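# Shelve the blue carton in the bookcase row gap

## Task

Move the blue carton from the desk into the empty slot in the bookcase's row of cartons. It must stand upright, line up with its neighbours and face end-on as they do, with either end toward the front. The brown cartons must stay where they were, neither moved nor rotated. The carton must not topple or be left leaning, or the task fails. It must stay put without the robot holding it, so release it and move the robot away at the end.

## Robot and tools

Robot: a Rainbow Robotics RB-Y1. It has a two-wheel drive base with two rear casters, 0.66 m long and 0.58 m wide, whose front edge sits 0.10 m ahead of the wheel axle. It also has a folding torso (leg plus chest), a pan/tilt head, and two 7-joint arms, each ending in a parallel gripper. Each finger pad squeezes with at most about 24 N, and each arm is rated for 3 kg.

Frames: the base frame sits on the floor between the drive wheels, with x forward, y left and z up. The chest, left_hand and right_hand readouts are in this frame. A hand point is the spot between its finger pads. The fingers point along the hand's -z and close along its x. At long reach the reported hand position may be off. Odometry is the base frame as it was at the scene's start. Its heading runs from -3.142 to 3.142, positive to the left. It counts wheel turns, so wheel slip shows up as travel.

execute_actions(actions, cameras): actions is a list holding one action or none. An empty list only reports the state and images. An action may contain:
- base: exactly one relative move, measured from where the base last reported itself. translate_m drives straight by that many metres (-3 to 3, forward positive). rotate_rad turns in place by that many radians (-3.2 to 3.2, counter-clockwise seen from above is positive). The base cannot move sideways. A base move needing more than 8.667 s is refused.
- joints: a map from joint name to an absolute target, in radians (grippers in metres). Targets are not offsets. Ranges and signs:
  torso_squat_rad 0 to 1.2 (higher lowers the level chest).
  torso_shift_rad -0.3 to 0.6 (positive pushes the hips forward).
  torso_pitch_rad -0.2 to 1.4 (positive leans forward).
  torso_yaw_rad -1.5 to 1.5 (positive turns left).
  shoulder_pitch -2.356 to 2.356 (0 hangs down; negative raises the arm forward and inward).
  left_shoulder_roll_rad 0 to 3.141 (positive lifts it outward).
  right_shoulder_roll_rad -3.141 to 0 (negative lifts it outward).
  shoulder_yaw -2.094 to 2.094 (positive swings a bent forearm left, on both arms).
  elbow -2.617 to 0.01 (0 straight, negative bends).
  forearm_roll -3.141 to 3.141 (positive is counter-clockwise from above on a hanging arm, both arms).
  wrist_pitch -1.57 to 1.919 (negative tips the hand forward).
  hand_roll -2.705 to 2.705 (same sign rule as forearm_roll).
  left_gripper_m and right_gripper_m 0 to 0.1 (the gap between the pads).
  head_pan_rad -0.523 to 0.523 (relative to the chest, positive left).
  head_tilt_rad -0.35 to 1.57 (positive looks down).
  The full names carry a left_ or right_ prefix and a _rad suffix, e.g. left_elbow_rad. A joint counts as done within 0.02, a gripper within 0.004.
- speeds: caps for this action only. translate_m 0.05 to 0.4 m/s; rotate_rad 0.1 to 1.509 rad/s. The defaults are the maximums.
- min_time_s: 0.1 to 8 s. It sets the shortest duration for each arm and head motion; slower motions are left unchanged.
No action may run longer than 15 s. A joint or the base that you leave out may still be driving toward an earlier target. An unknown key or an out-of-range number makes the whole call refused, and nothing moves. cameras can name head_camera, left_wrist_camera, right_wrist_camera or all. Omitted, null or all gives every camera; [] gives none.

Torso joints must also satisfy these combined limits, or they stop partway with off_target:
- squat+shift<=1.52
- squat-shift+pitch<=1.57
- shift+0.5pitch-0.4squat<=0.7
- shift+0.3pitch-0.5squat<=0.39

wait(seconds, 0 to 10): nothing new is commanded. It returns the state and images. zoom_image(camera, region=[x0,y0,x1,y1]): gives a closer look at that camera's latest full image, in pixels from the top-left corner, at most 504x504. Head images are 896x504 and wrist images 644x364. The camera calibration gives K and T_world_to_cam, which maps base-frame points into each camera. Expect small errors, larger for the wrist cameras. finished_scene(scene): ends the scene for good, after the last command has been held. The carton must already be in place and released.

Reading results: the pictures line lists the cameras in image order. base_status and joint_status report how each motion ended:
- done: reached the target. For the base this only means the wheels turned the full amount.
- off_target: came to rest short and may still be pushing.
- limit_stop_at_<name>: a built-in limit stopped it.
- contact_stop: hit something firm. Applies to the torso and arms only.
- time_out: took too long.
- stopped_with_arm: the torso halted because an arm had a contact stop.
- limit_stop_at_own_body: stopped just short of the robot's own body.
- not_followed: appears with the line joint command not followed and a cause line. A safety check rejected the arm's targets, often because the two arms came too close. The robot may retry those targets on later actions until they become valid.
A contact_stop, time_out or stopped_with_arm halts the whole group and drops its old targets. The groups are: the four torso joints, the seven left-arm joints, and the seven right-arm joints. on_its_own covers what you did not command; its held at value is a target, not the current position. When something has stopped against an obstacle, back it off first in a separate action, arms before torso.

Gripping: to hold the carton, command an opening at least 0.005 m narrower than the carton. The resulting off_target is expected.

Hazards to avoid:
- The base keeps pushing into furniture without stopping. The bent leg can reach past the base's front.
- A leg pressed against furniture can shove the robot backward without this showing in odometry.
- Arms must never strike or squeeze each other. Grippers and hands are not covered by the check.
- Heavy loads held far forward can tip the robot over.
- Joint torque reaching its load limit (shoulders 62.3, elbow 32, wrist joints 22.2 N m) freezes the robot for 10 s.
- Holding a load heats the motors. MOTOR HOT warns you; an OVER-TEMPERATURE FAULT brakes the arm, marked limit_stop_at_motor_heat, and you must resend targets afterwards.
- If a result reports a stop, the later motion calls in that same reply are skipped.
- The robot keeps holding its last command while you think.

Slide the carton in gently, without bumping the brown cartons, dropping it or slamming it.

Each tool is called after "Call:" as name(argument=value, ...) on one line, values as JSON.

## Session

Call:
execute_actions(actions=[], cameras=["head_camera"])

Scene clock: 0.00 s.
base_odometry: x=+0.000 y=+0.000 heading=+0.000 (m, m, rad; odometry frame)
base_status: not commanded
joint_positions: torso_squat_rad=+0.350 torso_shift_rad=+0.000 torso_pitch_rad=+0.000 torso_yaw_rad=+0.001 left_shoulder_pitch_rad=+0.008 left_shoulder_roll_rad=+0.055 left_shoulder_yaw_rad=+0.003 left_elbow_rad=-0.278 left_forearm_roll_rad=+0.041 left_wrist_pitch_rad=+0.012 left_hand_roll_rad=+0.037 left_gripper_m=+0.101 right_shoulder_pitch_rad=+0.054 right_shoulder_roll_rad=-0.012 right_shoulder_yaw_rad=-0.028 right_elbow_rad=-0.159 right_forearm_roll_rad=-0.055 right_wrist_pitch_rad=-0.054 right_hand_roll_rad=+0.034 right_gripper_m=+0.100 head_pan_rad=+0.000 head_tilt_rad=+0.399
joint_status: not commanded
chest: x=-0.2279 y=-0.0007 z=+1.2476 quat_wxyz=(+1.000, +0.001, +0.000, +0.000) (m; base frame)
left_hand: x=-0.1017 y=+0.2627 z=+0.5751 quat_wxyz=(+0.991, +0.023, -0.130, +0.038) (m; base frame)
right_hand: x=-0.1767 y=-0.2334 z=+0.5648 quat_wxyz=(+0.996, -0.009, -0.081, -0.032) (m; base frame)
pictures: head_camera
camera_calibration (this result's frames):
head_camera: T_world_to_cam=[[-0.0182052, -0.999806, 0.0075687, -0.0116244], [-0.380252, -0.0000776335, -0.924883, 1.31389], [0.924704, -0.0197157, -0.380176, 0.686745], [0, 0, 0, 1]] pos_world=[-0.135641, 0.00201947, 1.47636]
Images, in order (width x height): head_camera 896x504.

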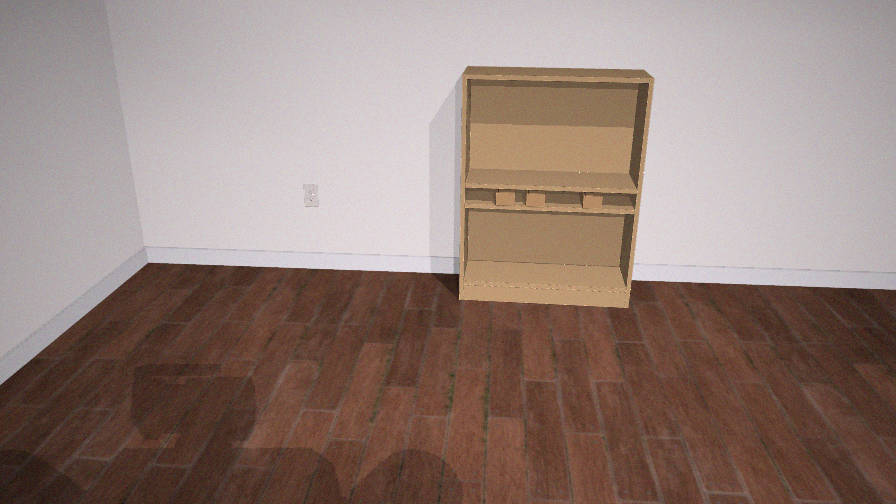

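Call:
execute_actions(actions=[{"base":{"rotate_rad":2.2},"joints":{"left_shoulder_roll_rad":0.5,"right_shoulder_pitch_rad":0,"right_shoulder_roll_rad":0,"right_shoulder_yaw_rad":0,"right_forearm_roll_rad":0,"right_elbow_rad":-1.57,"right_wrist_pitch_rad":0,"right_hand_roll_rad":1.57}}], cameras=["head_camera"])

Call:
execute_actions(actions=[{"base":{"rotate_rad":1.2}}], cameras=["head_camera"])

Scene clock: 12.00 s.
base_odometry: x=+0.000 y=+0.000 heading=+2.200 (m, m, rad; odometry frame)
base_status: done
joint_positions: torso_squat_rad=+0.350 torso_shift_rad=+0.000 torso_pitch_rad=+0.000 torso_yaw_rad=+0.001 left_shoulder_pitch_rad=+0.008 left_shoulder_roll_rad=+0.500 left_shoulder_yaw_rad=+0.003 left_elbow_rad=-0.279 left_forearm_roll_rad=+0.041 left_wrist_pitch_rad=+0.012 left_hand_roll_rad=+0.037 left_gripper_m=+0.101 right_shoulder_pitch_rad=+0.000 right_shoulder_roll_rad=+0.000 right_shoulder_yaw_rad=+0.000 right_elbow_rad=-1.570 right_forearm_roll_rad=+0.000 right_wrist_pitch_rad=+0.000 right_hand_roll_rad=+1.570 right_gripper_m=+0.100 head_pan_rad=+0.000 head_tilt_rad=+0.399
joint_status: all done
chest: x=-0.2279 y=-0.0007 z=+1.2476 quat_wxyz=(+1.000, +0.001, +0.000, +0.000) (m; base frame)
left_hand: x=-0.1023 y=+0.5819 z=+0.6667 quat_wxyz=(+0.961, +0.241, -0.134, +0.007) (m; base frame)
right_hand: x=+0.2898 y=-0.2202 z=+1.0201 quat_wxyz=(+0.501, -0.499, -0.500, +0.500) (m; base frame)
pictures: head_camera
camera_calibration (this result's frames):
head_camera: T_world_to_cam=[[-0.0182133, -0.999805, 0.00757472, -0.0116326], [-0.380224, -0.0000807254, -0.924895, 1.3139], [0.924715, -0.0197254, -0.380148, 0.686735], [0, 0, 0, 1]] pos_world=[-0.135672, 0.00202185, 1.47637]
Images, in order (width x height): head_camera 896x504.

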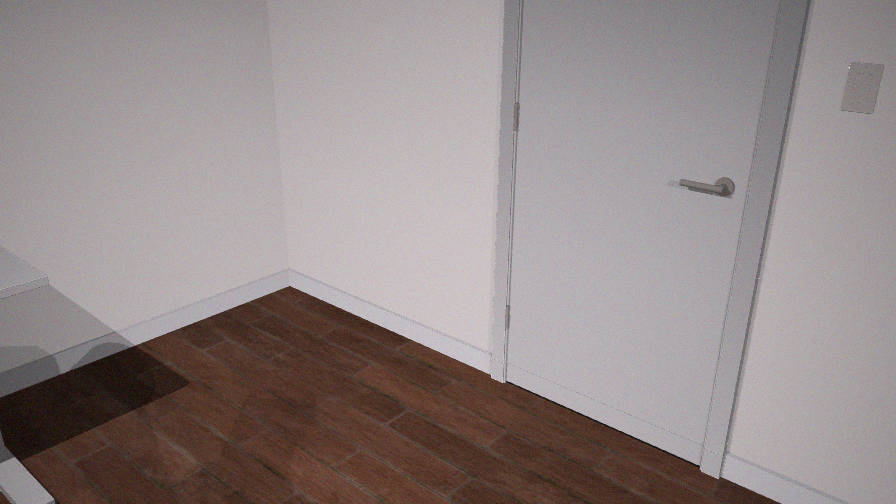

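Scene clock: 15.57 s.
base_odometry: x=+0.000 y=+0.000 heading=-2.884 (m, m, rad; odometry frame)
base_status: done
joint_positions: torso_squat_rad=+0.350 torso_shift_rad=+0.000 torso_pitch_rad=+0.000 torso_yaw_rad=+0.001 left_shoulder_pitch_rad=+0.008 left_shoulder_roll_rad=+0.500 left_shoulder_yaw_rad=+0.003 left_elbow_rad=-0.279 left_forearm_roll_rad=+0.041 left_wrist_pitch_rad=+0.012 left_hand_roll_rad=+0.037 left_gripper_m=+0.101 right_shoulder_pitch_rad=+0.000 right_shoulder_roll_rad=+0.000 right_shoulder_yaw_rad=+0.000 right_elbow_rad=-1.570 right_forearm_roll_rad=+0.000 right_wrist_pitch_rad=+0.000 right_hand_roll_rad=+1.570 right_gripper_m=+0.100 head_pan_rad=+0.000 head_tilt_rad=+0.399
joint_status: not commanded
chest: x=-0.2279 y=-0.0007 z=+1.2476 quat_wxyz=(+1.000, +0.001, +0.000, +0.000) (m; base frame)
left_hand: x=-0.1022 y=+0.5819 z=+0.6667 quat_wxyz=(+0.961, +0.241, -0.134, +0.007) (m; base frame)
right_hand: x=+0.2898 y=-0.2202 z=+1.0200 quat_wxyz=(+0.501, -0.499, -0.500, +0.500) (m; base frame)
pictures: head_camera
camera_calibration (this result's frames):
head_camera: T_world_to_cam=[[-0.0182133, -0.999806, 0.00756413, -0.0116305], [-0.380224, -0.0000709146, -0.924895, 1.3139], [0.924715, -0.0197214, -0.380148, 0.686735], [0, 0, 0, 1]] pos_world=[-0.135672, 0.00200837, 1.47637]
Images, in order (width x height): head_camera 896x504.

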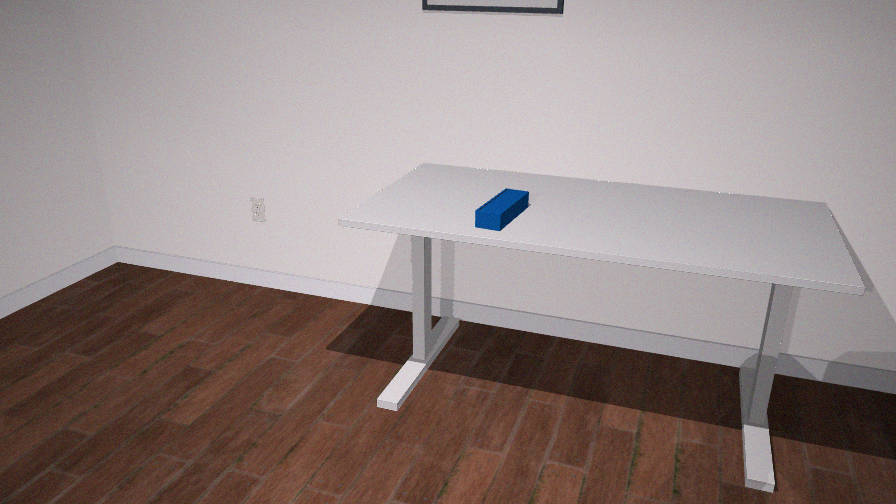

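Call:
execute_actions(actions=[{"base":{"rotate_rad":0.36},"joints":{"torso_squat_rad":0.9}}], cameras=[])

Call:
execute_actions(actions=[{"base":{"translate_m":1.11}}], cameras=[])

Call:
execute_actions(actions=[{"base":{"rotate_rad":-0.72},"joints":{"head_tilt_rad":0.5}}], cameras=["head_camera"])

Scene clock: 23.87 s.
base_odometry: x=+0.000 y=+0.000 heading=-2.524 (m, m, rad; odometry frame)
base_status: done
joint_positions: torso_squat_rad=+0.900 torso_shift_rad=+0.000 torso_pitch_rad=+0.000 torso_yaw_rad=+0.001 left_shoulder_pitch_rad=+0.008 left_shoulder_roll_rad=+0.500 left_shoulder_yaw_rad=+0.003 left_elbow_rad=-0.279 left_forearm_roll_rad=+0.041 left_wrist_pitch_rad=+0.012 left_hand_roll_rad=+0.037 left_gripper_m=+0.101 right_shoulder_pitch_rad=+0.000 right_shoulder_roll_rad=+0.000 right_shoulder_yaw_rad=+0.000 right_elbow_rad=-1.570 right_forearm_roll_rad=+0.000 right_wrist_pitch_rad=+0.000 right_hand_roll_rad=+1.570 right_gripper_m=+0.100 head_pan_rad=+0.000 head_tilt_rad=+0.399
joint_status: all done
chest: x=-0.2281 y=-0.0006 z=+1.0250 quat_wxyz=(+1.000, +0.001, +0.000, +0.000) (m; base frame)
left_hand: x=-0.1022 y=+0.5820 z=+0.4441 quat_wxyz=(+0.961, +0.241, -0.134, +0.007) (m; base frame)
right_hand: x=+0.2898 y=-0.2201 z=+0.7976 quat_wxyz=(+0.500, -0.499, -0.501, +0.500) (m; base frame)
pictures: none
No camera images: the call's "cameras" was empty. Leave "cameras" out to get every camera's image.

Scene clock: 28.03 s.
base_odometry: x=-0.905 y=-0.643 heading=-2.524 (m, m, rad; odometry frame)
base_status: done
joint_positions: torso_squat_rad=+0.900 torso_shift_rad=+0.000 torso_pitch_rad=+0.000 torso_yaw_rad=+0.001 left_shoulder_pitch_rad=+0.008 left_shoulder_roll_rad=+0.500 left_shoulder_yaw_rad=+0.003 left_elbow_rad=-0.279 left_forearm_roll_rad=+0.041 left_wrist_pitch_rad=+0.012 left_hand_roll_rad=+0.037 left_gripper_m=+0.101 right_shoulder_pitch_rad=+0.000 right_shoulder_roll_rad=+0.000 right_shoulder_yaw_rad=+0.000 right_elbow_rad=-1.570 right_forearm_roll_rad=+0.000 right_wrist_pitch_rad=+0.000 right_hand_roll_rad=+1.570 right_gripper_m=+0.100 head_pan_rad=+0.000 head_tilt_rad=+0.399
joint_status: not commanded
chest: x=-0.2279 y=-0.0006 z=+1.0251 quat_wxyz=(+1.000, +0.001, +0.000, +0.000) (m; base frame)
left_hand: x=-0.1022 y=+0.5819 z=+0.4441 quat_wxyz=(+0.961, +0.241, -0.134, +0.007) (m; base frame)
right_hand: x=+0.2899 y=-0.2201 z=+0.7975 quat_wxyz=(+0.501, -0.499, -0.500, +0.500) (m; base frame)
pictures: none
No camera images: the call's "cameras" was empty. Leave "cameras" out to get every camera's image.

Scene clock: 30.87 s.
base_odometry: x=-0.905 y=-0.643 heading=+3.040 (m, m, rad; odometry frame)
base_status: done
joint_positions: torso_squat_rad=+0.900 torso_shift_rad=+0.000 torso_pitch_rad=+0.000 torso_yaw_rad=+0.001 left_shoulder_pitch_rad=+0.008 left_shoulder_roll_rad=+0.500 left_shoulder_yaw_rad=+0.003 left_elbow_rad=-0.279 left_forearm_roll_rad=+0.041 left_wrist_pitch_rad=+0.012 left_hand_roll_rad=+0.037 left_gripper_m=+0.101 right_shoulder_pitch_rad=+0.000 right_shoulder_roll_rad=+0.000 right_shoulder_yaw_rad=+0.000 right_elbow_rad=-1.570 right_forearm_roll_rad=+0.000 right_wrist_pitch_rad=+0.000 right_hand_roll_rad=+1.570 right_gripper_m=+0.100 head_pan_rad=+0.000 head_tilt_rad=+0.500
joint_status: all done
chest: x=-0.2279 y=-0.0006 z=+1.0251 quat_wxyz=(+1.000, +0.001, +0.000, +0.000) (m; base frame)
left_hand: x=-0.1022 y=+0.5820 z=+0.4441 quat_wxyz=(+0.961, +0.241, -0.134, +0.007) (m; base frame)
right_hand: x=+0.2899 y=-0.2201 z=+0.7975 quat_wxyz=(+0.501, -0.499, -0.500, +0.500) (m; base frame)
pictures: head_camera
camera_calibration (this result's frames):
head_camera: T_world_to_cam=[[-0.0172188, -0.999807, 0.00948691, -0.0119821], [-0.471516, -0.000247206, -0.881858, 1.03658], [0.881689, -0.0196578, -0.471421, 0.705058], [0, 0, 0, 1]] pos_world=[-0.133086, 0.00213634, 1.24661]
Images, in order (width x height): head_camera 896x504.

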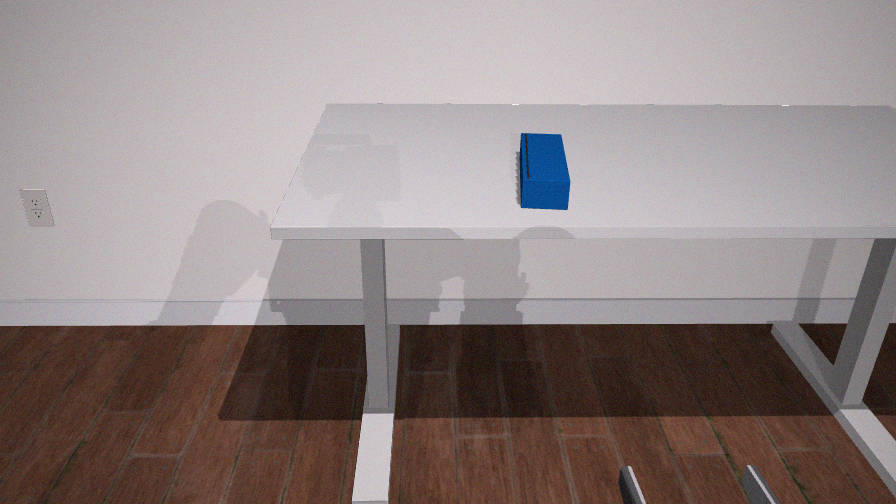

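Call:
execute_actions(actions=[{"base":{"rotate_rad":0.2},"joints":{"torso_squat_rad":0.99}}], cameras=[])

Call:
execute_actions(actions=[{"base":{"translate_m":0.5}}], cameras=[])

Call:
execute_actions(actions=[{"base":{"rotate_rad":-0.33},"joints":{"head_tilt_rad":0.8}}], cameras=["head_camera","right_wrist_camera"])

Scene clock: 38.73 s.
base_odometry: x=-0.905 y=-0.643 heading=-3.044 (m, m, rad; odometry frame)
base_status: done
joint_positions: torso_squat_rad=+0.990 torso_shift_rad=+0.000 torso_pitch_rad=+0.000 torso_yaw_rad=+0.001 left_shoulder_pitch_rad=+0.008 left_shoulder_roll_rad=+0.500 left_shoulder_yaw_rad=+0.003 left_elbow_rad=-0.279 left_forearm_roll_rad=+0.041 left_wrist_pitch_rad=+0.012 left_hand_roll_rad=+0.037 left_gripper_m=+0.101 right_shoulder_pitch_rad=+0.000 right_shoulder_roll_rad=+0.000 right_shoulder_yaw_rad=+0.000 right_elbow_rad=-1.570 right_forearm_roll_rad=+0.000 right_wrist_pitch_rad=+0.000 right_hand_roll_rad=+1.570 right_gripper_m=+0.100 head_pan_rad=+0.000 head_tilt_rad=+0.500
joint_status: all done
chest: x=-0.2281 y=-0.0006 z=+0.9740 quat_wxyz=(+1.000, +0.001, +0.000, +0.000) (m; base frame)
left_hand: x=-0.1023 y=+0.5820 z=+0.3931 quat_wxyz=(+0.961, +0.241, -0.134, +0.007) (m; base frame)
right_hand: x=+0.2898 y=-0.2201 z=+0.7466 quat_wxyz=(+0.500, -0.499, -0.501, +0.500) (m; base frame)
pictures: none
No camera images: the call's "cameras" was empty. Leave "cameras" out to get every camera's image.

Scene clock: 41.53 s.
base_odometry: x=-1.403 y=-0.691 heading=-3.045 (m, m, rad; odometry frame)
base_status: done
joint_positions: torso_squat_rad=+0.990 torso_shift_rad=+0.000 torso_pitch_rad=+0.000 torso_yaw_rad=+0.001 left_shoulder_pitch_rad=+0.008 left_shoulder_roll_rad=+0.500 left_shoulder_yaw_rad=+0.003 left_elbow_rad=-0.279 left_forearm_roll_rad=+0.041 left_wrist_pitch_rad=+0.012 left_hand_roll_rad=+0.037 left_gripper_m=+0.101 right_shoulder_pitch_rad=+0.000 right_shoulder_roll_rad=+0.000 right_shoulder_yaw_rad=+0.000 right_elbow_rad=-1.570 right_forearm_roll_rad=+0.000 right_wrist_pitch_rad=+0.000 right_hand_roll_rad=+1.570 right_gripper_m=+0.100 head_pan_rad=+0.000 head_tilt_rad=+0.500
joint_status: not commanded
chest: x=-0.2279 y=-0.0006 z=+0.9740 quat_wxyz=(+1.000, +0.001, +0.000, +0.000) (m; base frame)
left_hand: x=-0.1022 y=+0.5820 z=+0.3931 quat_wxyz=(+0.961, +0.241, -0.134, +0.007) (m; base frame)
right_hand: x=+0.2898 y=-0.2201 z=+0.7465 quat_wxyz=(+0.501, -0.499, -0.500, +0.500) (m; base frame)
pictures: none
No camera images: the call's "cameras" was empty. Leave "cameras" out to get every camera's image.

Scene clock: 43.50 s.
base_odometry: x=-1.403 y=-0.691 heading=+2.908 (m, m, rad; odometry frame)
base_status: done
joint_positions: torso_squat_rad=+0.990 torso_shift_rad=+0.000 torso_pitch_rad=+0.000 torso_yaw_rad=+0.001 left_shoulder_pitch_rad=+0.008 left_shoulder_roll_rad=+0.500 left_shoulder_yaw_rad=+0.003 left_elbow_rad=-0.279 left_forearm_roll_rad=+0.041 left_wrist_pitch_rad=+0.012 left_hand_roll_rad=+0.037 left_gripper_m=+0.101 right_shoulder_pitch_rad=+0.000 right_shoulder_roll_rad=+0.000 right_shoulder_yaw_rad=+0.000 right_elbow_rad=-1.570 right_forearm_roll_rad=+0.000 right_wrist_pitch_rad=+0.000 right_hand_roll_rad=+1.570 right_gripper_m=+0.100 head_pan_rad=+0.000 head_tilt_rad=+0.800
joint_status: all done
chest: x=-0.2279 y=-0.0006 z=+0.9740 quat_wxyz=(+1.000, +0.001, +0.000, +0.000) (m; base frame)
left_hand: x=-0.1023 y=+0.5820 z=+0.3931 quat_wxyz=(+0.961, +0.241, -0.134, +0.007) (m; base frame)
right_hand: x=+0.2898 y=-0.2201 z=+0.7465 quat_wxyz=(+0.501, -0.499, -0.500, +0.500) (m; base frame)
pictures: head_camera, right_wrist_camera
camera_calibration (this result's frames):
head_camera: T_world_to_cam=[[-0.013206, -0.999809, 0.014441, -0.0164658], [-0.711038, -0.000764366, -0.703153, 0.732391], [0.70303, -0.0195539, -0.710892, 0.92539], [0, 0, 0, 1]] pos_world=[-0.130036, 0.00219218, 1.17307]
right_wrist_camera: T_world_to_cam=[[-0.0103906, -0.997711, 0.0668231, -0.269842], [-0.654066, -0.0437668, -0.75517, 0.775002], [0.756366, -0.0515534, -0.652114, 0.341081], [0, 0, 0, 1]] pos_world=[0.246117, -0.217721, 0.825713]
Images, in order (width x height): head_camera 896x504, right_wrist_camera 644x364.

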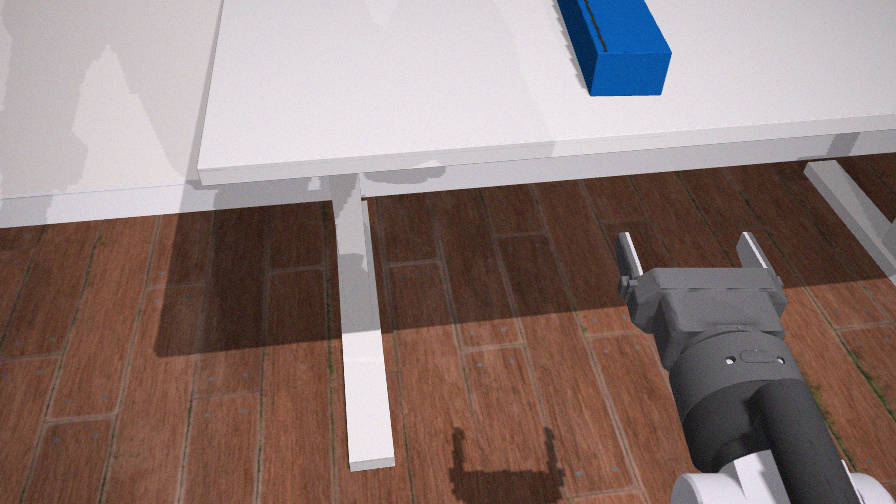

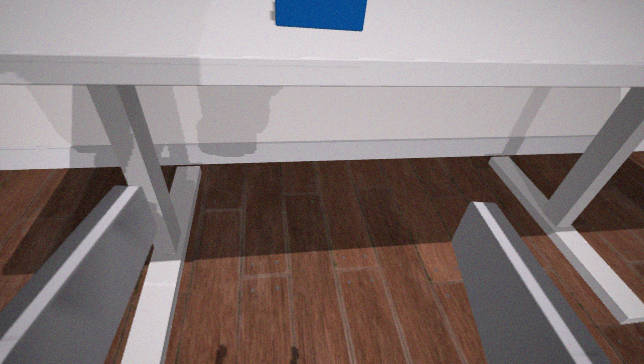

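Call:
execute_actions(actions=[{"base":{"translate_m":0.2},"joints":{"torso_squat_rad":0.96}}], cameras=["head_camera","right_wrist_camera"])

Scene clock: 48.43 s.
base_odometry: x=-1.597 y=-0.645 heading=+2.908 (m, m, rad; odometry frame)
base_status: done
joint_positions: torso_squat_rad=+0.960 torso_shift_rad=+0.000 torso_pitch_rad=+0.000 torso_yaw_rad=+0.001 left_shoulder_pitch_rad=+0.008 left_shoulder_roll_rad=+0.500 left_shoulder_yaw_rad=+0.003 left_elbow_rad=-0.279 left_forearm_roll_rad=+0.041 left_wrist_pitch_rad=+0.012 left_hand_roll_rad=+0.037 left_gripper_m=+0.101 right_shoulder_pitch_rad=+0.000 right_shoulder_roll_rad=+0.000 right_shoulder_yaw_rad=+0.000 right_elbow_rad=-1.570 right_forearm_roll_rad=+0.000 right_wrist_pitch_rad=+0.000 right_hand_roll_rad=+1.570 right_gripper_m=+0.100 head_pan_rad=+0.000 head_tilt_rad=+0.800
joint_status: all done
chest: x=-0.2279 y=-0.0006 z=+0.9914 quat_wxyz=(+1.000, +0.001, +0.000, +0.000) (m; base frame)
left_hand: x=-0.1022 y=+0.5820 z=+0.4104 quat_wxyz=(+0.961, +0.241, -0.134, +0.007) (m; base frame)
right_hand: x=+0.2899 y=-0.2201 z=+0.7638 quat_wxyz=(+0.501, -0.499, -0.500, +0.500) (m; base frame)
pictures: head_camera, right_wrist_camera
camera_calibration (this result's frames):
head_camera: T_world_to_cam=[[-0.0132032, -0.999809, 0.0144436, -0.0167258], [-0.711184, -0.000764192, -0.703006, 0.744495], [0.702882, -0.019554, -0.711037, 0.937811], [0, 0, 0, 1]] pos_world=[-0.129919, 0.00218426, 1.19045]
right_wrist_camera: T_world_to_cam=[[-0.0103676, -0.997711, 0.0668247, -0.271008], [-0.65417, -0.043776, -0.75508, 0.788073], [0.756277, -0.0515431, -0.652219, 0.352448], [0, 0, 0, 1]] pos_world=[0.246176, -0.217722, 0.843041]
Images, in order (width x height): head_camera 896x504, right_wrist_camera 644x364.

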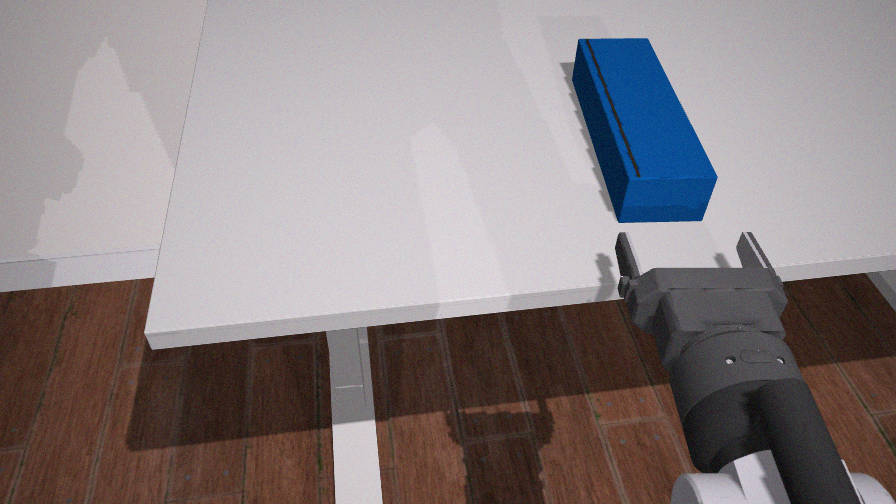

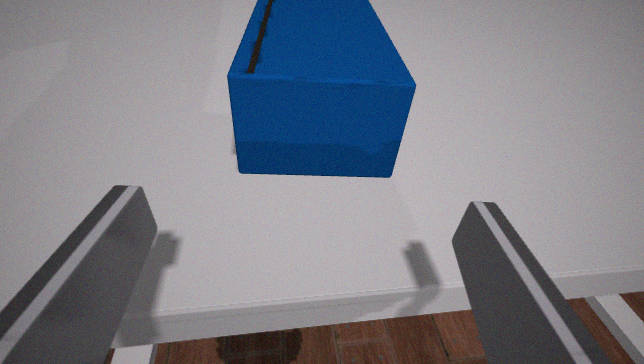

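Call:
execute_actions(actions=[{"base":{"translate_m":0.1},"speeds":{"translate_m":0.1},"joints":{"torso_squat_rad":0.98}}], cameras=["head_camera","right_wrist_camera"])

Scene clock: 56.13 s.
base_odometry: x=-1.694 y=-0.622 heading=+2.907 (m, m, rad; odometry frame)
base_status: done
joint_positions: torso_squat_rad=+0.980 torso_shift_rad=+0.000 torso_pitch_rad=+0.000 torso_yaw_rad=+0.001 left_shoulder_pitch_rad=+0.008 left_shoulder_roll_rad=+0.500 left_shoulder_yaw_rad=+0.003 left_elbow_rad=-0.278 left_forearm_roll_rad=+0.041 left_wrist_pitch_rad=+0.012 left_hand_roll_rad=+0.037 left_gripper_m=+0.101 right_shoulder_pitch_rad=+0.000 right_shoulder_roll_rad=+0.000 right_shoulder_yaw_rad=+0.000 right_elbow_rad=-1.570 right_forearm_roll_rad=+0.000 right_wrist_pitch_rad=+0.000 right_hand_roll_rad=+1.570 right_gripper_m=+0.100 head_pan_rad=+0.000 head_tilt_rad=+0.800
joint_status: all done
chest: x=-0.2279 y=-0.0006 z=+0.9798 quat_wxyz=(+1.000, +0.001, +0.000, +0.000) (m; base frame)
left_hand: x=-0.1022 y=+0.5820 z=+0.3989 quat_wxyz=(+0.961, +0.241, -0.134, +0.007) (m; base frame)
right_hand: x=+0.2899 y=-0.2200 z=+0.7523 quat_wxyz=(+0.501, -0.499, -0.500, +0.500) (m; base frame)
pictures: head_camera, right_wrist_camera
camera_calibration (this result's frames):
head_camera: T_world_to_cam=[[-0.0132054, -0.999809, 0.0144411, -0.016553], [-0.711063, -0.000764235, -0.703128, 0.736465], [0.703005, -0.0195536, -0.710916, 0.92956], [0, 0, 0, 1]] pos_world=[-0.130031, 0.00218927, 1.17891]
right_wrist_camera: T_world_to_cam=[[-0.0103749, -0.997711, 0.0668225, -0.270231], [-0.654034, -0.0437789, -0.755197, 0.779447], [0.756394, -0.0515392, -0.652083, 0.344863], [0, 0, 0, 1]] pos_world=[0.246129, -0.217715, 0.831573]
Images, in order (width x height): head_camera 896x504, right_wrist_camera 644x364.

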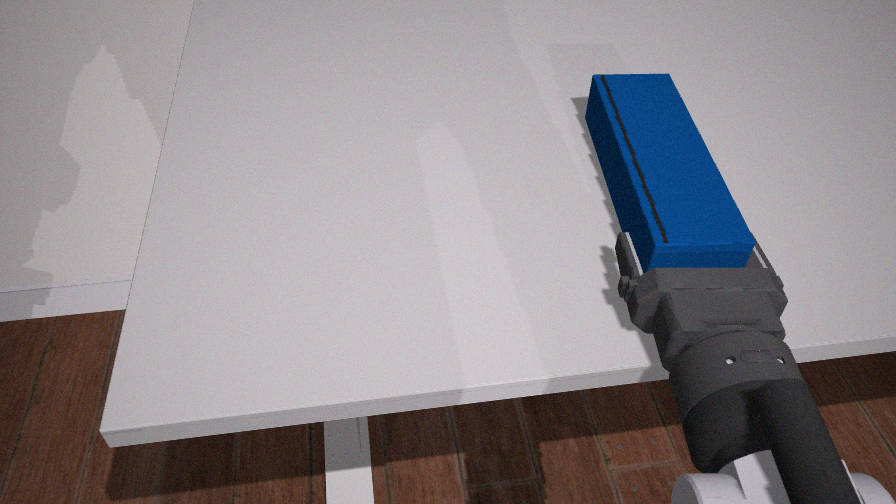

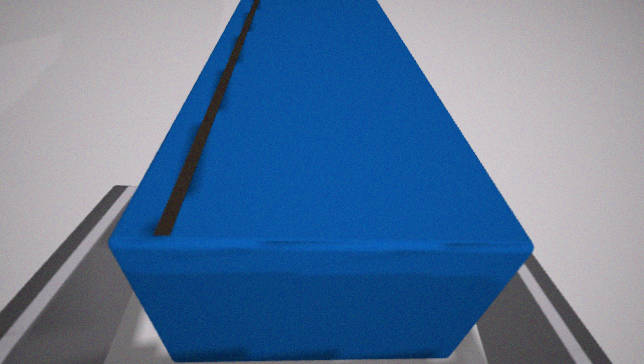

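Call:
execute_actions(actions=[{"joints":{"right_gripper_m":0.05}}], cameras=[])

Call:
execute_actions(actions=[{"joints":{"torso_squat_rad":0.92}}], cameras=[])

Call:
execute_actions(actions=[{"base":{"translate_m":-0.5}}], cameras=[])

Call:
execute_actions(actions=[{"base":{"rotate_rad":-2.74},"speeds":{"rotate_rad":0.8}}], cameras=[])

Call:
execute_actions(actions=[{"base":{"translate_m":2.85}}], cameras=[])

Call:
execute_actions(actions=[{"base":{"rotate_rad":-0.27},"joints":{"head_tilt_rad":0.5,"torso_squat_rad":1.2,"right_elbow_rad":-1.17,"right_wrist_pitch_rad":-0.4},"min_time_s":3}], cameras=["head_camera"])

Scene clock: 66.67 s.
base_odometry: x=-1.694 y=-0.622 heading=+2.907 (m, m, rad; odometry frame)
base_status: not commanded
joint_positions: torso_squat_rad=+0.980 torso_shift_rad=+0.000 torso_pitch_rad=+0.000 torso_yaw_rad=+0.001 left_shoulder_pitch_rad=+0.008 left_shoulder_roll_rad=+0.500 left_shoulder_yaw_rad=+0.003 left_elbow_rad=-0.278 left_forearm_roll_rad=+0.041 left_wrist_pitch_rad=+0.012 left_hand_roll_rad=+0.037 left_gripper_m=+0.101 right_shoulder_pitch_rad=+0.000 right_shoulder_roll_rad=+0.000 right_shoulder_yaw_rad=+0.000 right_elbow_rad=-1.570 right_forearm_roll_rad=+0.000 right_wrist_pitch_rad=+0.000 right_hand_roll_rad=+1.570 right_gripper_m=+0.085 head_pan_rad=+0.000 head_tilt_rad=+0.800
joint_status: right_gripper_m off_target (ended at +0.085, target +0.050)
chest: x=-0.2279 y=-0.0006 z=+0.9798 quat_wxyz=(+1.000, +0.001, +0.000, +0.000) (m; base frame)
left_hand: x=-0.1022 y=+0.5820 z=+0.3989 quat_wxyz=(+0.961, +0.241, -0.134, +0.007) (m; base frame)
right_hand: x=+0.2899 y=-0.2200 z=+0.7523 quat_wxyz=(+0.501, -0.499, -0.500, +0.500) (m; base frame)
pictures: none
No camera images: the call's "cameras" was empty. Leave "cameras" out to get every camera's image.

Scene clock: 67.57 s.
base_odometry: x=-1.694 y=-0.622 heading=+2.907 (m, m, rad; odometry frame)
base_status: not commanded
joint_positions: torso_squat_rad=+0.920 torso_shift_rad=+0.000 torso_pitch_rad=+0.000 torso_yaw_rad=+0.001 left_shoulder_pitch_rad=+0.008 left_shoulder_roll_rad=+0.500 left_shoulder_yaw_rad=+0.003 left_elbow_rad=-0.278 left_forearm_roll_rad=+0.041 left_wrist_pitch_rad=+0.012 left_hand_roll_rad=+0.037 left_gripper_m=+0.101 right_shoulder_pitch_rad=+0.000 right_shoulder_roll_rad=+0.000 right_shoulder_yaw_rad=+0.000 right_elbow_rad=-1.570 right_forearm_roll_rad=+0.000 right_wrist_pitch_rad=+0.000 right_hand_roll_rad=+1.570 right_gripper_m=+0.085 head_pan_rad=+0.000 head_tilt_rad=+0.800
joint_status: all done
chest: x=-0.2278 y=-0.0006 z=+1.0140 quat_wxyz=(+1.000, +0.001, +0.000, +0.000) (m; base frame)
left_hand: x=-0.1023 y=+0.5819 z=+0.4330 quat_wxyz=(+0.961, +0.241, -0.134, +0.007) (m; base frame)
right_hand: x=+0.2899 y=-0.2201 z=+0.7863 quat_wxyz=(+0.501, -0.499, -0.500, +0.500) (m; base frame)
pictures: none
No camera images: the call's "cameras" was empty. Leave "cameras" out to get every camera's image.

Scene clock: 70.63 s.
base_odometry: x=-1.208 y=-0.738 heading=+2.906 (m, m, rad; odometry frame)
base_status: done
joint_positions: torso_squat_rad=+0.920 torso_shift_rad=+0.000 torso_pitch_rad=+0.000 torso_yaw_rad=+0.001 left_shoulder_pitch_rad=+0.008 left_shoulder_roll_rad=+0.500 left_shoulder_yaw_rad=+0.003 left_elbow_rad=-0.278 left_forearm_roll_rad=+0.041 left_wrist_pitch_rad=+0.012 left_hand_roll_rad=+0.037 left_gripper_m=+0.101 right_shoulder_pitch_rad=+0.000 right_shoulder_roll_rad=+0.000 right_shoulder_yaw_rad=+0.000 right_elbow_rad=-1.570 right_forearm_roll_rad=+0.000 right_wrist_pitch_rad=+0.000 right_hand_roll_rad=+1.570 right_gripper_m=+0.085 head_pan_rad=+0.000 head_tilt_rad=+0.800
joint_status: not commanded
chest: x=-0.2280 y=-0.0006 z=+1.0140 quat_wxyz=(+1.000, +0.001, +0.000, +0.000) (m; base frame)
left_hand: x=-0.1024 y=+0.5820 z=+0.4330 quat_wxyz=(+0.961, +0.241, -0.134, +0.007) (m; base frame)
right_hand: x=+0.2898 y=-0.2201 z=+0.7864 quat_wxyz=(+0.501, -0.499, -0.500, +0.500) (m; base frame)
pictures: none
No camera images: the call's "cameras" was empty. Leave "cameras" out to get every camera's image.

Scene clock: 76.00 s.
base_odometry: x=-1.208 y=-0.738 heading=+0.167 (m, m, rad; odometry frame)
base_status: done
joint_positions: torso_squat_rad=+0.920 torso_shift_rad=+0.000 torso_pitch_rad=+0.000 torso_yaw_rad=+0.001 left_shoulder_pitch_rad=+0.008 left_shoulder_roll_rad=+0.500 left_shoulder_yaw_rad=+0.003 left_elbow_rad=-0.278 left_forearm_roll_rad=+0.041 left_wrist_pitch_rad=+0.012 left_hand_roll_rad=+0.037 left_gripper_m=+0.101 right_shoulder_pitch_rad=+0.000 right_shoulder_roll_rad=+0.000 right_shoulder_yaw_rad=+0.000 right_elbow_rad=-1.570 right_forearm_roll_rad=+0.000 right_wrist_pitch_rad=+0.000 right_hand_roll_rad=+1.570 right_gripper_m=+0.085 head_pan_rad=+0.000 head_tilt_rad=+0.800
joint_status: not commanded
chest: x=-0.2280 y=-0.0006 z=+1.0140 quat_wxyz=(+1.000, +0.001, +0.000, +0.000) (m; base frame)
left_hand: x=-0.1023 y=+0.5820 z=+0.4330 quat_wxyz=(+0.961, +0.241, -0.134, +0.007) (m; base frame)
right_hand: x=+0.2898 y=-0.2201 z=+0.7864 quat_wxyz=(+0.501, -0.499, -0.500, +0.500) (m; base frame)
pictures: none
No camera images: the call's "cameras" was empty. Leave "cameras" out to get every camera's image.

Scene clock: 84.60 s.
base_odometry: x=+1.603 y=-0.266 heading=+0.166 (m, m, rad; odometry frame)
base_status: done
joint_positions: torso_squat_rad=+0.920 torso_shift_rad=+0.000 torso_pitch_rad=+0.000 torso_yaw_rad=+0.001 left_shoulder_pitch_rad=+0.008 left_shoulder_roll_rad=+0.500 left_shoulder_yaw_rad=+0.003 left_elbow_rad=-0.278 left_forearm_roll_rad=+0.041 left_wrist_pitch_rad=+0.012 left_hand_roll_rad=+0.037 left_gripper_m=+0.101 right_shoulder_pitch_rad=+0.000 right_shoulder_roll_rad=+0.000 right_shoulder_yaw_rad=+0.000 right_elbow_rad=-1.570 right_forearm_roll_rad=+0.000 right_wrist_pitch_rad=+0.000 right_hand_roll_rad=+1.570 right_gripper_m=+0.085 head_pan_rad=+0.000 head_tilt_rad=+0.800
joint_status: not commanded
chest: x=-0.2279 y=-0.0006 z=+1.0140 quat_wxyz=(+1.000, +0.001, +0.000, +0.000) (m; base frame)
left_hand: x=-0.1022 y=+0.5820 z=+0.4331 quat_wxyz=(+0.961, +0.241, -0.134, +0.007) (m; base frame)
right_hand: x=+0.2899 y=-0.2201 z=+0.7864 quat_wxyz=(+0.501, -0.499, -0.500, +0.500) (m; base frame)
pictures: none
No camera images: the call's "cameras" was empty. Leave "cameras" out to get every camera's image.

Scene clock: 87.90 s.
base_odometry: x=+1.603 y=-0.266 heading=-0.103 (m, m, rad; odometry frame)
base_status: done
joint_positions: torso_squat_rad=+1.200 torso_shift_rad=+0.000 torso_pitch_rad=+0.000 torso_yaw_rad=+0.001 left_shoulder_pitch_rad=+0.008 left_shoulder_roll_rad=+0.500 left_shoulder_yaw_rad=+0.003 left_elbow_rad=-0.278 left_forearm_roll_rad=+0.041 left_wrist_pitch_rad=+0.012 left_hand_roll_rad=+0.037 left_gripper_m=+0.101 right_shoulder_pitch_rad=+0.000 right_shoulder_roll_rad=+0.000 right_shoulder_yaw_rad=+0.000 right_elbow_rad=-1.170 right_forearm_roll_rad=+0.000 right_wrist_pitch_rad=-0.400 right_hand_roll_rad=+1.570 right_gripper_m=+0.085 head_pan_rad=+0.000 head_tilt_rad=+0.500
joint_status: all done
chest: x=-0.2281 y=-0.0005 z=+0.8438 quat_wxyz=(+1.000, +0.001, +0.000, +0.000) (m; base frame)
left_hand: x=-0.1023 y=+0.5820 z=+0.2629 quat_wxyz=(+0.961, +0.241, -0.134, +0.007) (m; base frame)
right_hand: x=+0.2574 y=-0.2199 z=+0.5192 quat_wxyz=(+0.500, -0.499, -0.501, +0.500) (m; base frame)
pictures: head_camera
camera_calibration (this result's frames):
head_camera: T_world_to_cam=[[-0.0172166, -0.999807, 0.00949666, -0.0101875], [-0.471369, -0.000260115, -0.881936, 0.876761], [0.881768, -0.0196604, -0.471274, 0.619684], [0, 0, 0, 1]] pos_world=[-0.133315, 0.00222579, 1.06538]
Images, in order (width x height): head_camera 896x504.

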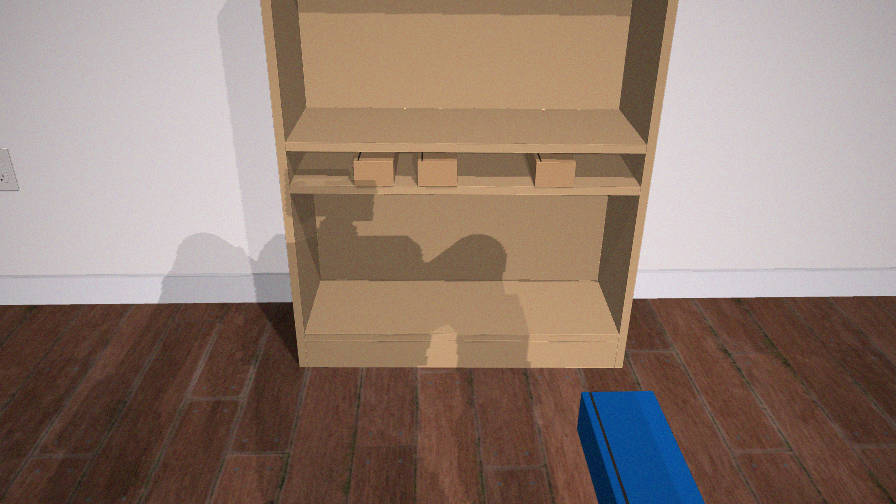

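Call:
execute_actions(actions=[{"base":{"rotate_rad":0.25}}], cameras=[])

Call:
execute_actions(actions=[{"base":{"translate_m":0.42}}], cameras=[])

Call:
execute_actions(actions=[{"base":{"rotate_rad":-0.25},"joints":{"head_tilt_rad":0.7}}], cameras=[])

Call:
execute_actions(actions=[{"base":{"translate_m":0.25}}], cameras=["head_camera"])

Scene clock: 97.70 s.
base_odometry: x=+1.603 y=-0.266 heading=+0.146 (m, m, rad; odometry frame)
base_status: done
joint_positions: torso_squat_rad=+1.200 torso_shift_rad=+0.000 torso_pitch_rad=+0.000 torso_yaw_rad=+0.001 left_shoulder_pitch_rad=+0.008 left_shoulder_roll_rad=+0.500 left_shoulder_yaw_rad=+0.003 left_elbow_rad=-0.278 left_forearm_roll_rad=+0.041 left_wrist_pitch_rad=+0.012 left_hand_roll_rad=+0.037 left_gripper_m=+0.101 right_shoulder_pitch_rad=+0.000 right_shoulder_roll_rad=+0.000 right_shoulder_yaw_rad=+0.000 right_elbow_rad=-1.170 right_forearm_roll_rad=+0.000 right_wrist_pitch_rad=-0.400 right_hand_roll_rad=+1.570 right_gripper_m=+0.085 head_pan_rad=+0.000 head_tilt_rad=+0.500
joint_status: not commanded
chest: x=-0.2281 y=-0.0005 z=+0.8438 quat_wxyz=(+1.000, +0.001, +0.000, +0.000) (m; base frame)
left_hand: x=-0.1023 y=+0.5820 z=+0.2629 quat_wxyz=(+0.961, +0.241, -0.134, +0.007) (m; base frame)
right_hand: x=+0.2574 y=-0.2199 z=+0.5192 quat_wxyz=(+0.500, -0.499, -0.501, +0.500) (m; base frame)
pictures: none
No camera images: the call's "cameras" was empty. Leave "cameras" out to get every camera's image.

Scene clock: 100.20 s.
base_odometry: x=+2.018 y=-0.205 heading=+0.145 (m, m, rad; odometry frame)
base_status: done
joint_positions: torso_squat_rad=+1.200 torso_shift_rad=+0.000 torso_pitch_rad=+0.000 torso_yaw_rad=+0.001 left_shoulder_pitch_rad=+0.008 left_shoulder_roll_rad=+0.500 left_shoulder_yaw_rad=+0.003 left_elbow_rad=-0.278 left_forearm_roll_rad=+0.041 left_wrist_pitch_rad=+0.012 left_hand_roll_rad=+0.037 left_gripper_m=+0.101 right_shoulder_pitch_rad=+0.000 right_shoulder_roll_rad=+0.000 right_shoulder_yaw_rad=+0.000 right_elbow_rad=-1.170 right_forearm_roll_rad=+0.000 right_wrist_pitch_rad=-0.400 right_hand_roll_rad=+1.570 right_gripper_m=+0.085 head_pan_rad=+0.000 head_tilt_rad=+0.500
joint_status: not commanded
chest: x=-0.2280 y=-0.0005 z=+0.8438 quat_wxyz=(+1.000, +0.001, +0.000, +0.000) (m; base frame)
left_hand: x=-0.1022 y=+0.5820 z=+0.2629 quat_wxyz=(+0.961, +0.241, -0.134, +0.007) (m; base frame)
right_hand: x=+0.2574 y=-0.2199 z=+0.5190 quat_wxyz=(+0.501, -0.499, -0.500, +0.500) (m; base frame)
pictures: none
No camera images: the call's "cameras" was empty. Leave "cameras" out to get every camera's image.

Scene clock: 101.90 s.
base_odometry: x=+2.018 y=-0.205 heading=-0.105 (m, m, rad; odometry frame)
base_status: done
joint_positions: torso_squat_rad=+1.200 torso_shift_rad=+0.000 torso_pitch_rad=+0.000 torso_yaw_rad=+0.001 left_shoulder_pitch_rad=+0.008 left_shoulder_roll_rad=+0.500 left_shoulder_yaw_rad=+0.003 left_elbow_rad=-0.278 left_forearm_roll_rad=+0.041 left_wrist_pitch_rad=+0.012 left_hand_roll_rad=+0.037 left_gripper_m=+0.101 right_shoulder_pitch_rad=+0.000 right_shoulder_roll_rad=+0.000 right_shoulder_yaw_rad=+0.000 right_elbow_rad=-1.170 right_forearm_roll_rad=+0.000 right_wrist_pitch_rad=-0.400 right_hand_roll_rad=+1.570 right_gripper_m=+0.085 head_pan_rad=+0.000 head_tilt_rad=+0.700
joint_status: all done
chest: x=-0.2280 y=-0.0005 z=+0.8438 quat_wxyz=(+1.000, +0.001, +0.000, +0.000) (m; base frame)
left_hand: x=-0.1023 y=+0.5820 z=+0.2629 quat_wxyz=(+0.961, +0.241, -0.134, +0.007) (m; base frame)
right_hand: x=+0.2574 y=-0.2199 z=+0.5190 quat_wxyz=(+0.501, -0.499, -0.500, +0.500) (m; base frame)
pictures: none
No camera images: the call's "cameras" was empty. Leave "cameras" out to get every camera's image.

Scene clock: 103.93 s.
base_odometry: x=+2.267 y=-0.231 heading=-0.106 (m, m, rad; odometry frame)
base_status: done
joint_positions: torso_squat_rad=+1.200 torso_shift_rad=+0.000 torso_pitch_rad=+0.000 torso_yaw_rad=+0.001 left_shoulder_pitch_rad=+0.008 left_shoulder_roll_rad=+0.500 left_shoulder_yaw_rad=+0.003 left_elbow_rad=-0.278 left_forearm_roll_rad=+0.041 left_wrist_pitch_rad=+0.012 left_hand_roll_rad=+0.037 left_gripper_m=+0.101 right_shoulder_pitch_rad=+0.000 right_shoulder_roll_rad=+0.000 right_shoulder_yaw_rad=+0.000 right_elbow_rad=-1.170 right_forearm_roll_rad=+0.000 right_wrist_pitch_rad=-0.400 right_hand_roll_rad=+1.570 right_gripper_m=+0.085 head_pan_rad=+0.000 head_tilt_rad=+0.700
joint_status: not commanded
chest: x=-0.2279 y=-0.0005 z=+0.8438 quat_wxyz=(+1.000, +0.001, +0.000, +0.000) (m; base frame)
left_hand: x=-0.1022 y=+0.5820 z=+0.2629 quat_wxyz=(+0.961, +0.241, -0.134, +0.007) (m; base frame)
right_hand: x=+0.2575 y=-0.2199 z=+0.5190 quat_wxyz=(+0.501, -0.499, -0.500, +0.500) (m; base frame)
pictures: head_camera
camera_calibration (this result's frames):
head_camera: T_world_to_cam=[[-0.0147019, -0.999808, 0.0129377, -0.0132594], [-0.637392, -0.000598226, -0.770539, 0.726407], [0.770399, -0.0195748, -0.637261, 0.769838], [0, 0, 0, 1]] pos_world=[-0.130271, 0.00224707, 1.05048]
Images, in order (width x height): head_camera 896x504.

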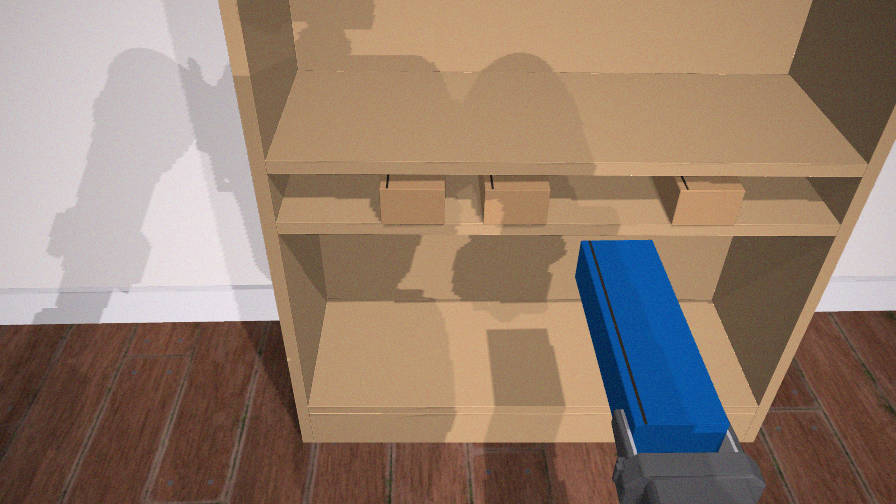

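Call:
execute_actions(actions=[{"base":{"translate_m":0.16},"speeds":{"translate_m":0.08}}], cameras=["head_camera"])

Scene clock: 115.20 s.
base_odometry: x=+2.426 y=-0.248 heading=-0.106 (m, m, rad; odometry frame)
base_status: done
joint_positions: torso_squat_rad=+1.200 torso_shift_rad=+0.000 torso_pitch_rad=+0.000 torso_yaw_rad=+0.001 left_shoulder_pitch_rad=+0.008 left_shoulder_roll_rad=+0.500 left_shoulder_yaw_rad=+0.003 left_elbow_rad=-0.278 left_forearm_roll_rad=+0.041 left_wrist_pitch_rad=+0.012 left_hand_roll_rad=+0.037 left_gripper_m=+0.101 right_shoulder_pitch_rad=+0.000 right_shoulder_roll_rad=+0.000 right_shoulder_yaw_rad=+0.000 right_elbow_rad=-1.170 right_forearm_roll_rad=+0.000 right_wrist_pitch_rad=-0.400 right_hand_roll_rad=+1.570 right_gripper_m=+0.085 head_pan_rad=+0.000 head_tilt_rad=+0.700
joint_status: not commanded
chest: x=-0.2280 y=-0.0005 z=+0.8438 quat_wxyz=(+1.000, +0.001, +0.000, +0.000) (m; base frame)
left_hand: x=-0.1023 y=+0.5820 z=+0.2629 quat_wxyz=(+0.961, +0.241, -0.134, +0.007) (m; base frame)
right_hand: x=+0.2575 y=-0.2199 z=+0.5190 quat_wxyz=(+0.501, -0.499, -0.500, +0.500) (m; base frame)
pictures: head_camera
camera_calibration (this result's frames):
head_camera: T_world_to_cam=[[-0.0147024, -0.999808, 0.0129366, -0.0132591], [-0.637343, -0.000598348, -0.77058, 0.726427], [0.77044, -0.0195745, -0.637212, 0.769825], [0, 0, 0, 1]] pos_world=[-0.130316, 0.00224705, 1.05048]
Images, in order (width x height): head_camera 896x504.

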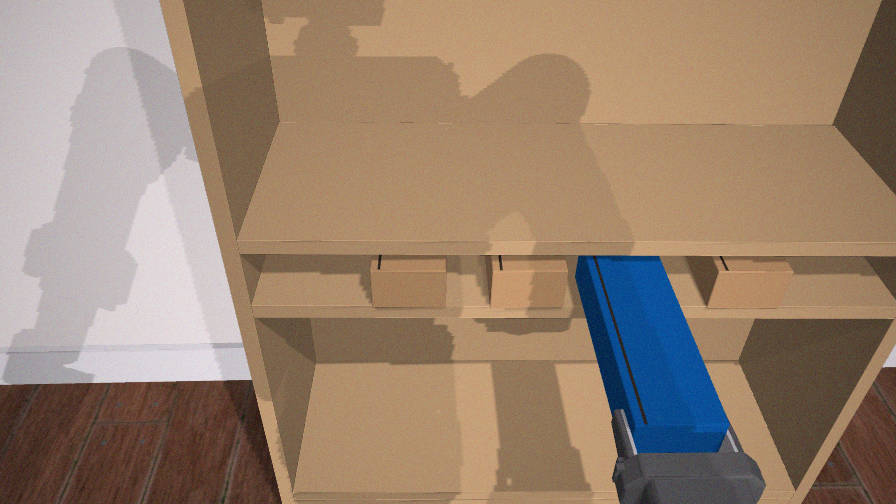

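Entering fine.

Call:
execute_actions(actions=[{"base":{"translate_m":0.11},"speeds":{"translate_m":0.08},"joints":{"head_tilt_rad":0.9}}], cameras=[])

Call:
execute_actions(actions=[{"joints":{"right_gripper_m":0.1}}], cameras=[])

Call:
execute_actions(actions=[{"base":{"translate_m":-0.1},"speeds":{"translate_m":0.1}}], cameras=[])

Call:
execute_actions(actions=[{"joints":{"right_gripper_m":0.04}}], cameras=[])

Call:
execute_actions(actions=[{"base":{"translate_m":0.1},"speeds":{"translate_m":0.08}}], cameras=["head_camera"])

Scene clock: 125.90 s.
base_odometry: x=+2.536 y=-0.260 heading=-0.107 (m, m, rad; odometry frame)
base_status: done
joint_positions: torso_squat_rad=+1.200 torso_shift_rad=+0.000 torso_pitch_rad=+0.000 torso_yaw_rad=+0.001 left_shoulder_pitch_rad=+0.008 left_shoulder_roll_rad=+0.500 left_shoulder_yaw_rad=+0.003 left_elbow_rad=-0.278 left_forearm_roll_rad=+0.041 left_wrist_pitch_rad=+0.012 left_hand_roll_rad=+0.037 left_gripper_m=+0.101 right_shoulder_pitch_rad=+0.000 right_shoulder_roll_rad=+0.000 right_shoulder_yaw_rad=+0.000 right_elbow_rad=-1.170 right_forearm_roll_rad=+0.000 right_wrist_pitch_rad=-0.400 right_hand_roll_rad=+1.570 right_gripper_m=+0.085 head_pan_rad=+0.000 head_tilt_rad=+0.900
joint_status: all done
chest: x=-0.2280 y=-0.0005 z=+0.8438 quat_wxyz=(+1.000, +0.001, +0.000, +0.000) (m; base frame)
left_hand: x=-0.1023 y=+0.5820 z=+0.2629 quat_wxyz=(+0.961, +0.241, -0.134, +0.007) (m; base frame)
right_hand: x=+0.2574 y=-0.2199 z=+0.5190 quat_wxyz=(+0.501, -0.499, -0.500, +0.500) (m; base frame)
pictures: none
No camera images: the call's "cameras" was empty. Leave "cameras" out to get every camera's image.

Scene clock: 126.90 s.
base_odometry: x=+2.536 y=-0.260 heading=-0.107 (m, m, rad; odometry frame)
base_status: not commanded
joint_positions: torso_squat_rad=+1.200 torso_shift_rad=+0.000 torso_pitch_rad=+0.000 torso_yaw_rad=+0.001 left_shoulder_pitch_rad=+0.008 left_shoulder_roll_rad=+0.500 left_shoulder_yaw_rad=+0.003 left_elbow_rad=-0.278 left_forearm_roll_rad=+0.041 left_wrist_pitch_rad=+0.012 left_hand_roll_rad=+0.037 left_gripper_m=+0.101 right_shoulder_pitch_rad=+0.000 right_shoulder_roll_rad=+0.000 right_shoulder_yaw_rad=+0.000 right_elbow_rad=-1.170 right_forearm_roll_rad=+0.000 right_wrist_pitch_rad=-0.400 right_hand_roll_rad=+1.570 right_gripper_m=+0.100 head_pan_rad=+0.000 head_tilt_rad=+0.900
joint_status: all done
chest: x=-0.2280 y=-0.0005 z=+0.8438 quat_wxyz=(+1.000, +0.001, +0.000, +0.000) (m; base frame)
left_hand: x=-0.1023 y=+0.5820 z=+0.2629 quat_wxyz=(+0.961, +0.241, -0.134, +0.007) (m; base frame)
right_hand: x=+0.2574 y=-0.2199 z=+0.5190 quat_wxyz=(+0.501, -0.499, -0.500, +0.500) (m; base frame)
pictures: none
No camera images: the call's "cameras" was empty. Leave "cameras" out to get every camera's image.

Scene clock: 128.73 s.
base_odometry: x=+2.436 y=-0.249 heading=-0.106 (m, m, rad; odometry frame)
base_status: done
joint_positions: torso_squat_rad=+1.200 torso_shift_rad=+0.000 torso_pitch_rad=+0.000 torso_yaw_rad=+0.001 left_shoulder_pitch_rad=+0.008 left_shoulder_roll_rad=+0.500 left_shoulder_yaw_rad=+0.003 left_elbow_rad=-0.278 left_forearm_roll_rad=+0.041 left_wrist_pitch_rad=+0.012 left_hand_roll_rad=+0.037 left_gripper_m=+0.101 right_shoulder_pitch_rad=+0.000 right_shoulder_roll_rad=+0.000 right_shoulder_yaw_rad=+0.000 right_elbow_rad=-1.170 right_forearm_roll_rad=+0.000 right_wrist_pitch_rad=-0.400 right_hand_roll_rad=+1.570 right_gripper_m=+0.100 head_pan_rad=+0.000 head_tilt_rad=+0.900
joint_status: not commanded
chest: x=-0.2280 y=-0.0005 z=+0.8438 quat_wxyz=(+1.000, +0.001, +0.000, +0.000) (m; base frame)
left_hand: x=-0.1024 y=+0.5820 z=+0.2629 quat_wxyz=(+0.961, +0.241, -0.134, +0.007) (m; base frame)
right_hand: x=+0.2574 y=-0.2199 z=+0.5190 quat_wxyz=(+0.501, -0.499, -0.500, +0.500) (m; base frame)
pictures: none
No camera images: the call's "cameras" was empty. Leave "cameras" out to get every camera's image.

Scene clock: 129.83 s.
base_odometry: x=+2.436 y=-0.249 heading=-0.106 (m, m, rad; odometry frame)
base_status: not commanded
joint_positions: torso_squat_rad=+1.200 torso_shift_rad=+0.000 torso_pitch_rad=+0.000 torso_yaw_rad=+0.001 left_shoulder_pitch_rad=+0.008 left_shoulder_roll_rad=+0.500 left_shoulder_yaw_rad=+0.003 left_elbow_rad=-0.278 left_forearm_roll_rad=+0.041 left_wrist_pitch_rad=+0.012 left_hand_roll_rad=+0.037 left_gripper_m=+0.101 right_shoulder_pitch_rad=+0.000 right_shoulder_roll_rad=+0.000 right_shoulder_yaw_rad=+0.000 right_elbow_rad=-1.170 right_forearm_roll_rad=+0.000 right_wrist_pitch_rad=-0.400 right_hand_roll_rad=+1.570 right_gripper_m=+0.040 head_pan_rad=+0.000 head_tilt_rad=+0.900
joint_status: all done
chest: x=-0.2280 y=-0.0005 z=+0.8438 quat_wxyz=(+1.000, +0.001, +0.000, +0.000) (m; base frame)
left_hand: x=-0.1024 y=+0.5820 z=+0.2629 quat_wxyz=(+0.961, +0.241, -0.134, +0.007) (m; base frame)
right_hand: x=+0.2574 y=-0.2199 z=+0.5190 quat_wxyz=(+0.501, -0.499, -0.500, +0.500) (m; base frame)
pictures: none
No camera images: the call's "cameras" was empty. Leave "cameras" out to get every camera's image.

Scene clock: 131.73 s.
base_odometry: x=+2.535 y=-0.260 heading=-0.106 (m, m, rad; odometry frame)
base_status: done
joint_positions: torso_squat_rad=+1.200 torso_shift_rad=+0.000 torso_pitch_rad=+0.000 torso_yaw_rad=+0.001 left_shoulder_pitch_rad=+0.008 left_shoulder_roll_rad=+0.500 left_shoulder_yaw_rad=+0.003 left_elbow_rad=-0.278 left_forearm_roll_rad=+0.041 left_wrist_pitch_rad=+0.012 left_hand_roll_rad=+0.037 left_gripper_m=+0.101 right_shoulder_pitch_rad=+0.000 right_shoulder_roll_rad=+0.000 right_shoulder_yaw_rad=+0.000 right_elbow_rad=-1.170 right_forearm_roll_rad=+0.000 right_wrist_pitch_rad=-0.400 right_hand_roll_rad=+1.570 right_gripper_m=+0.040 head_pan_rad=+0.000 head_tilt_rad=+0.900
joint_status: not commanded
chest: x=-0.2280 y=-0.0005 z=+0.8438 quat_wxyz=(+1.000, +0.001, +0.000, +0.000) (m; base frame)
left_hand: x=-0.1023 y=+0.5820 z=+0.2629 quat_wxyz=(+0.961, +0.241, -0.134, +0.007) (m; base frame)
right_hand: x=+0.2575 y=-0.2199 z=+0.5190 quat_wxyz=(+0.501, -0.499, -0.500, +0.500) (m; base frame)
pictures: head_camera
camera_calibration (this result's frames):
head_camera: T_world_to_cam=[[-0.0115579, -0.999808, 0.0158079, -0.015609], [-0.777703, -0.000948917, -0.628632, 0.549315], [0.628526, -0.0195596, -0.777543, 0.8871], [0, 0, 0, 1]] pos_world=[-0.130542, 0.00226654, 1.03532]
Images, in order (width x height): head_camera 896x504.

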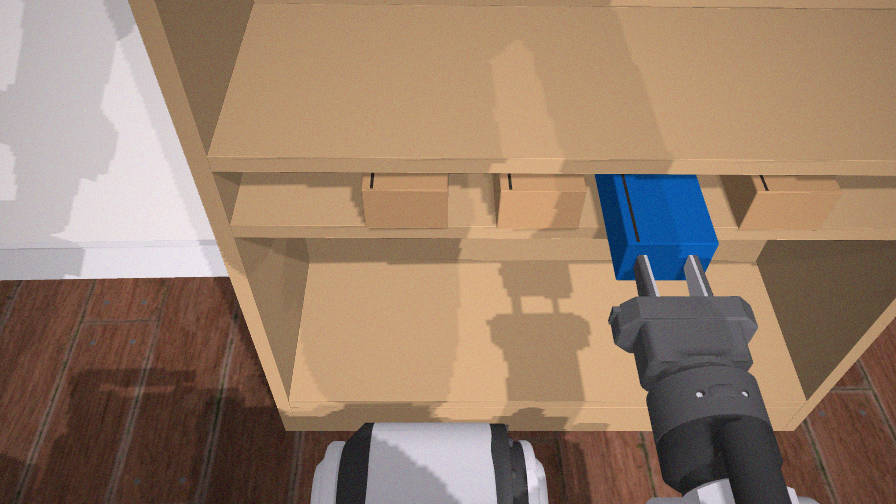

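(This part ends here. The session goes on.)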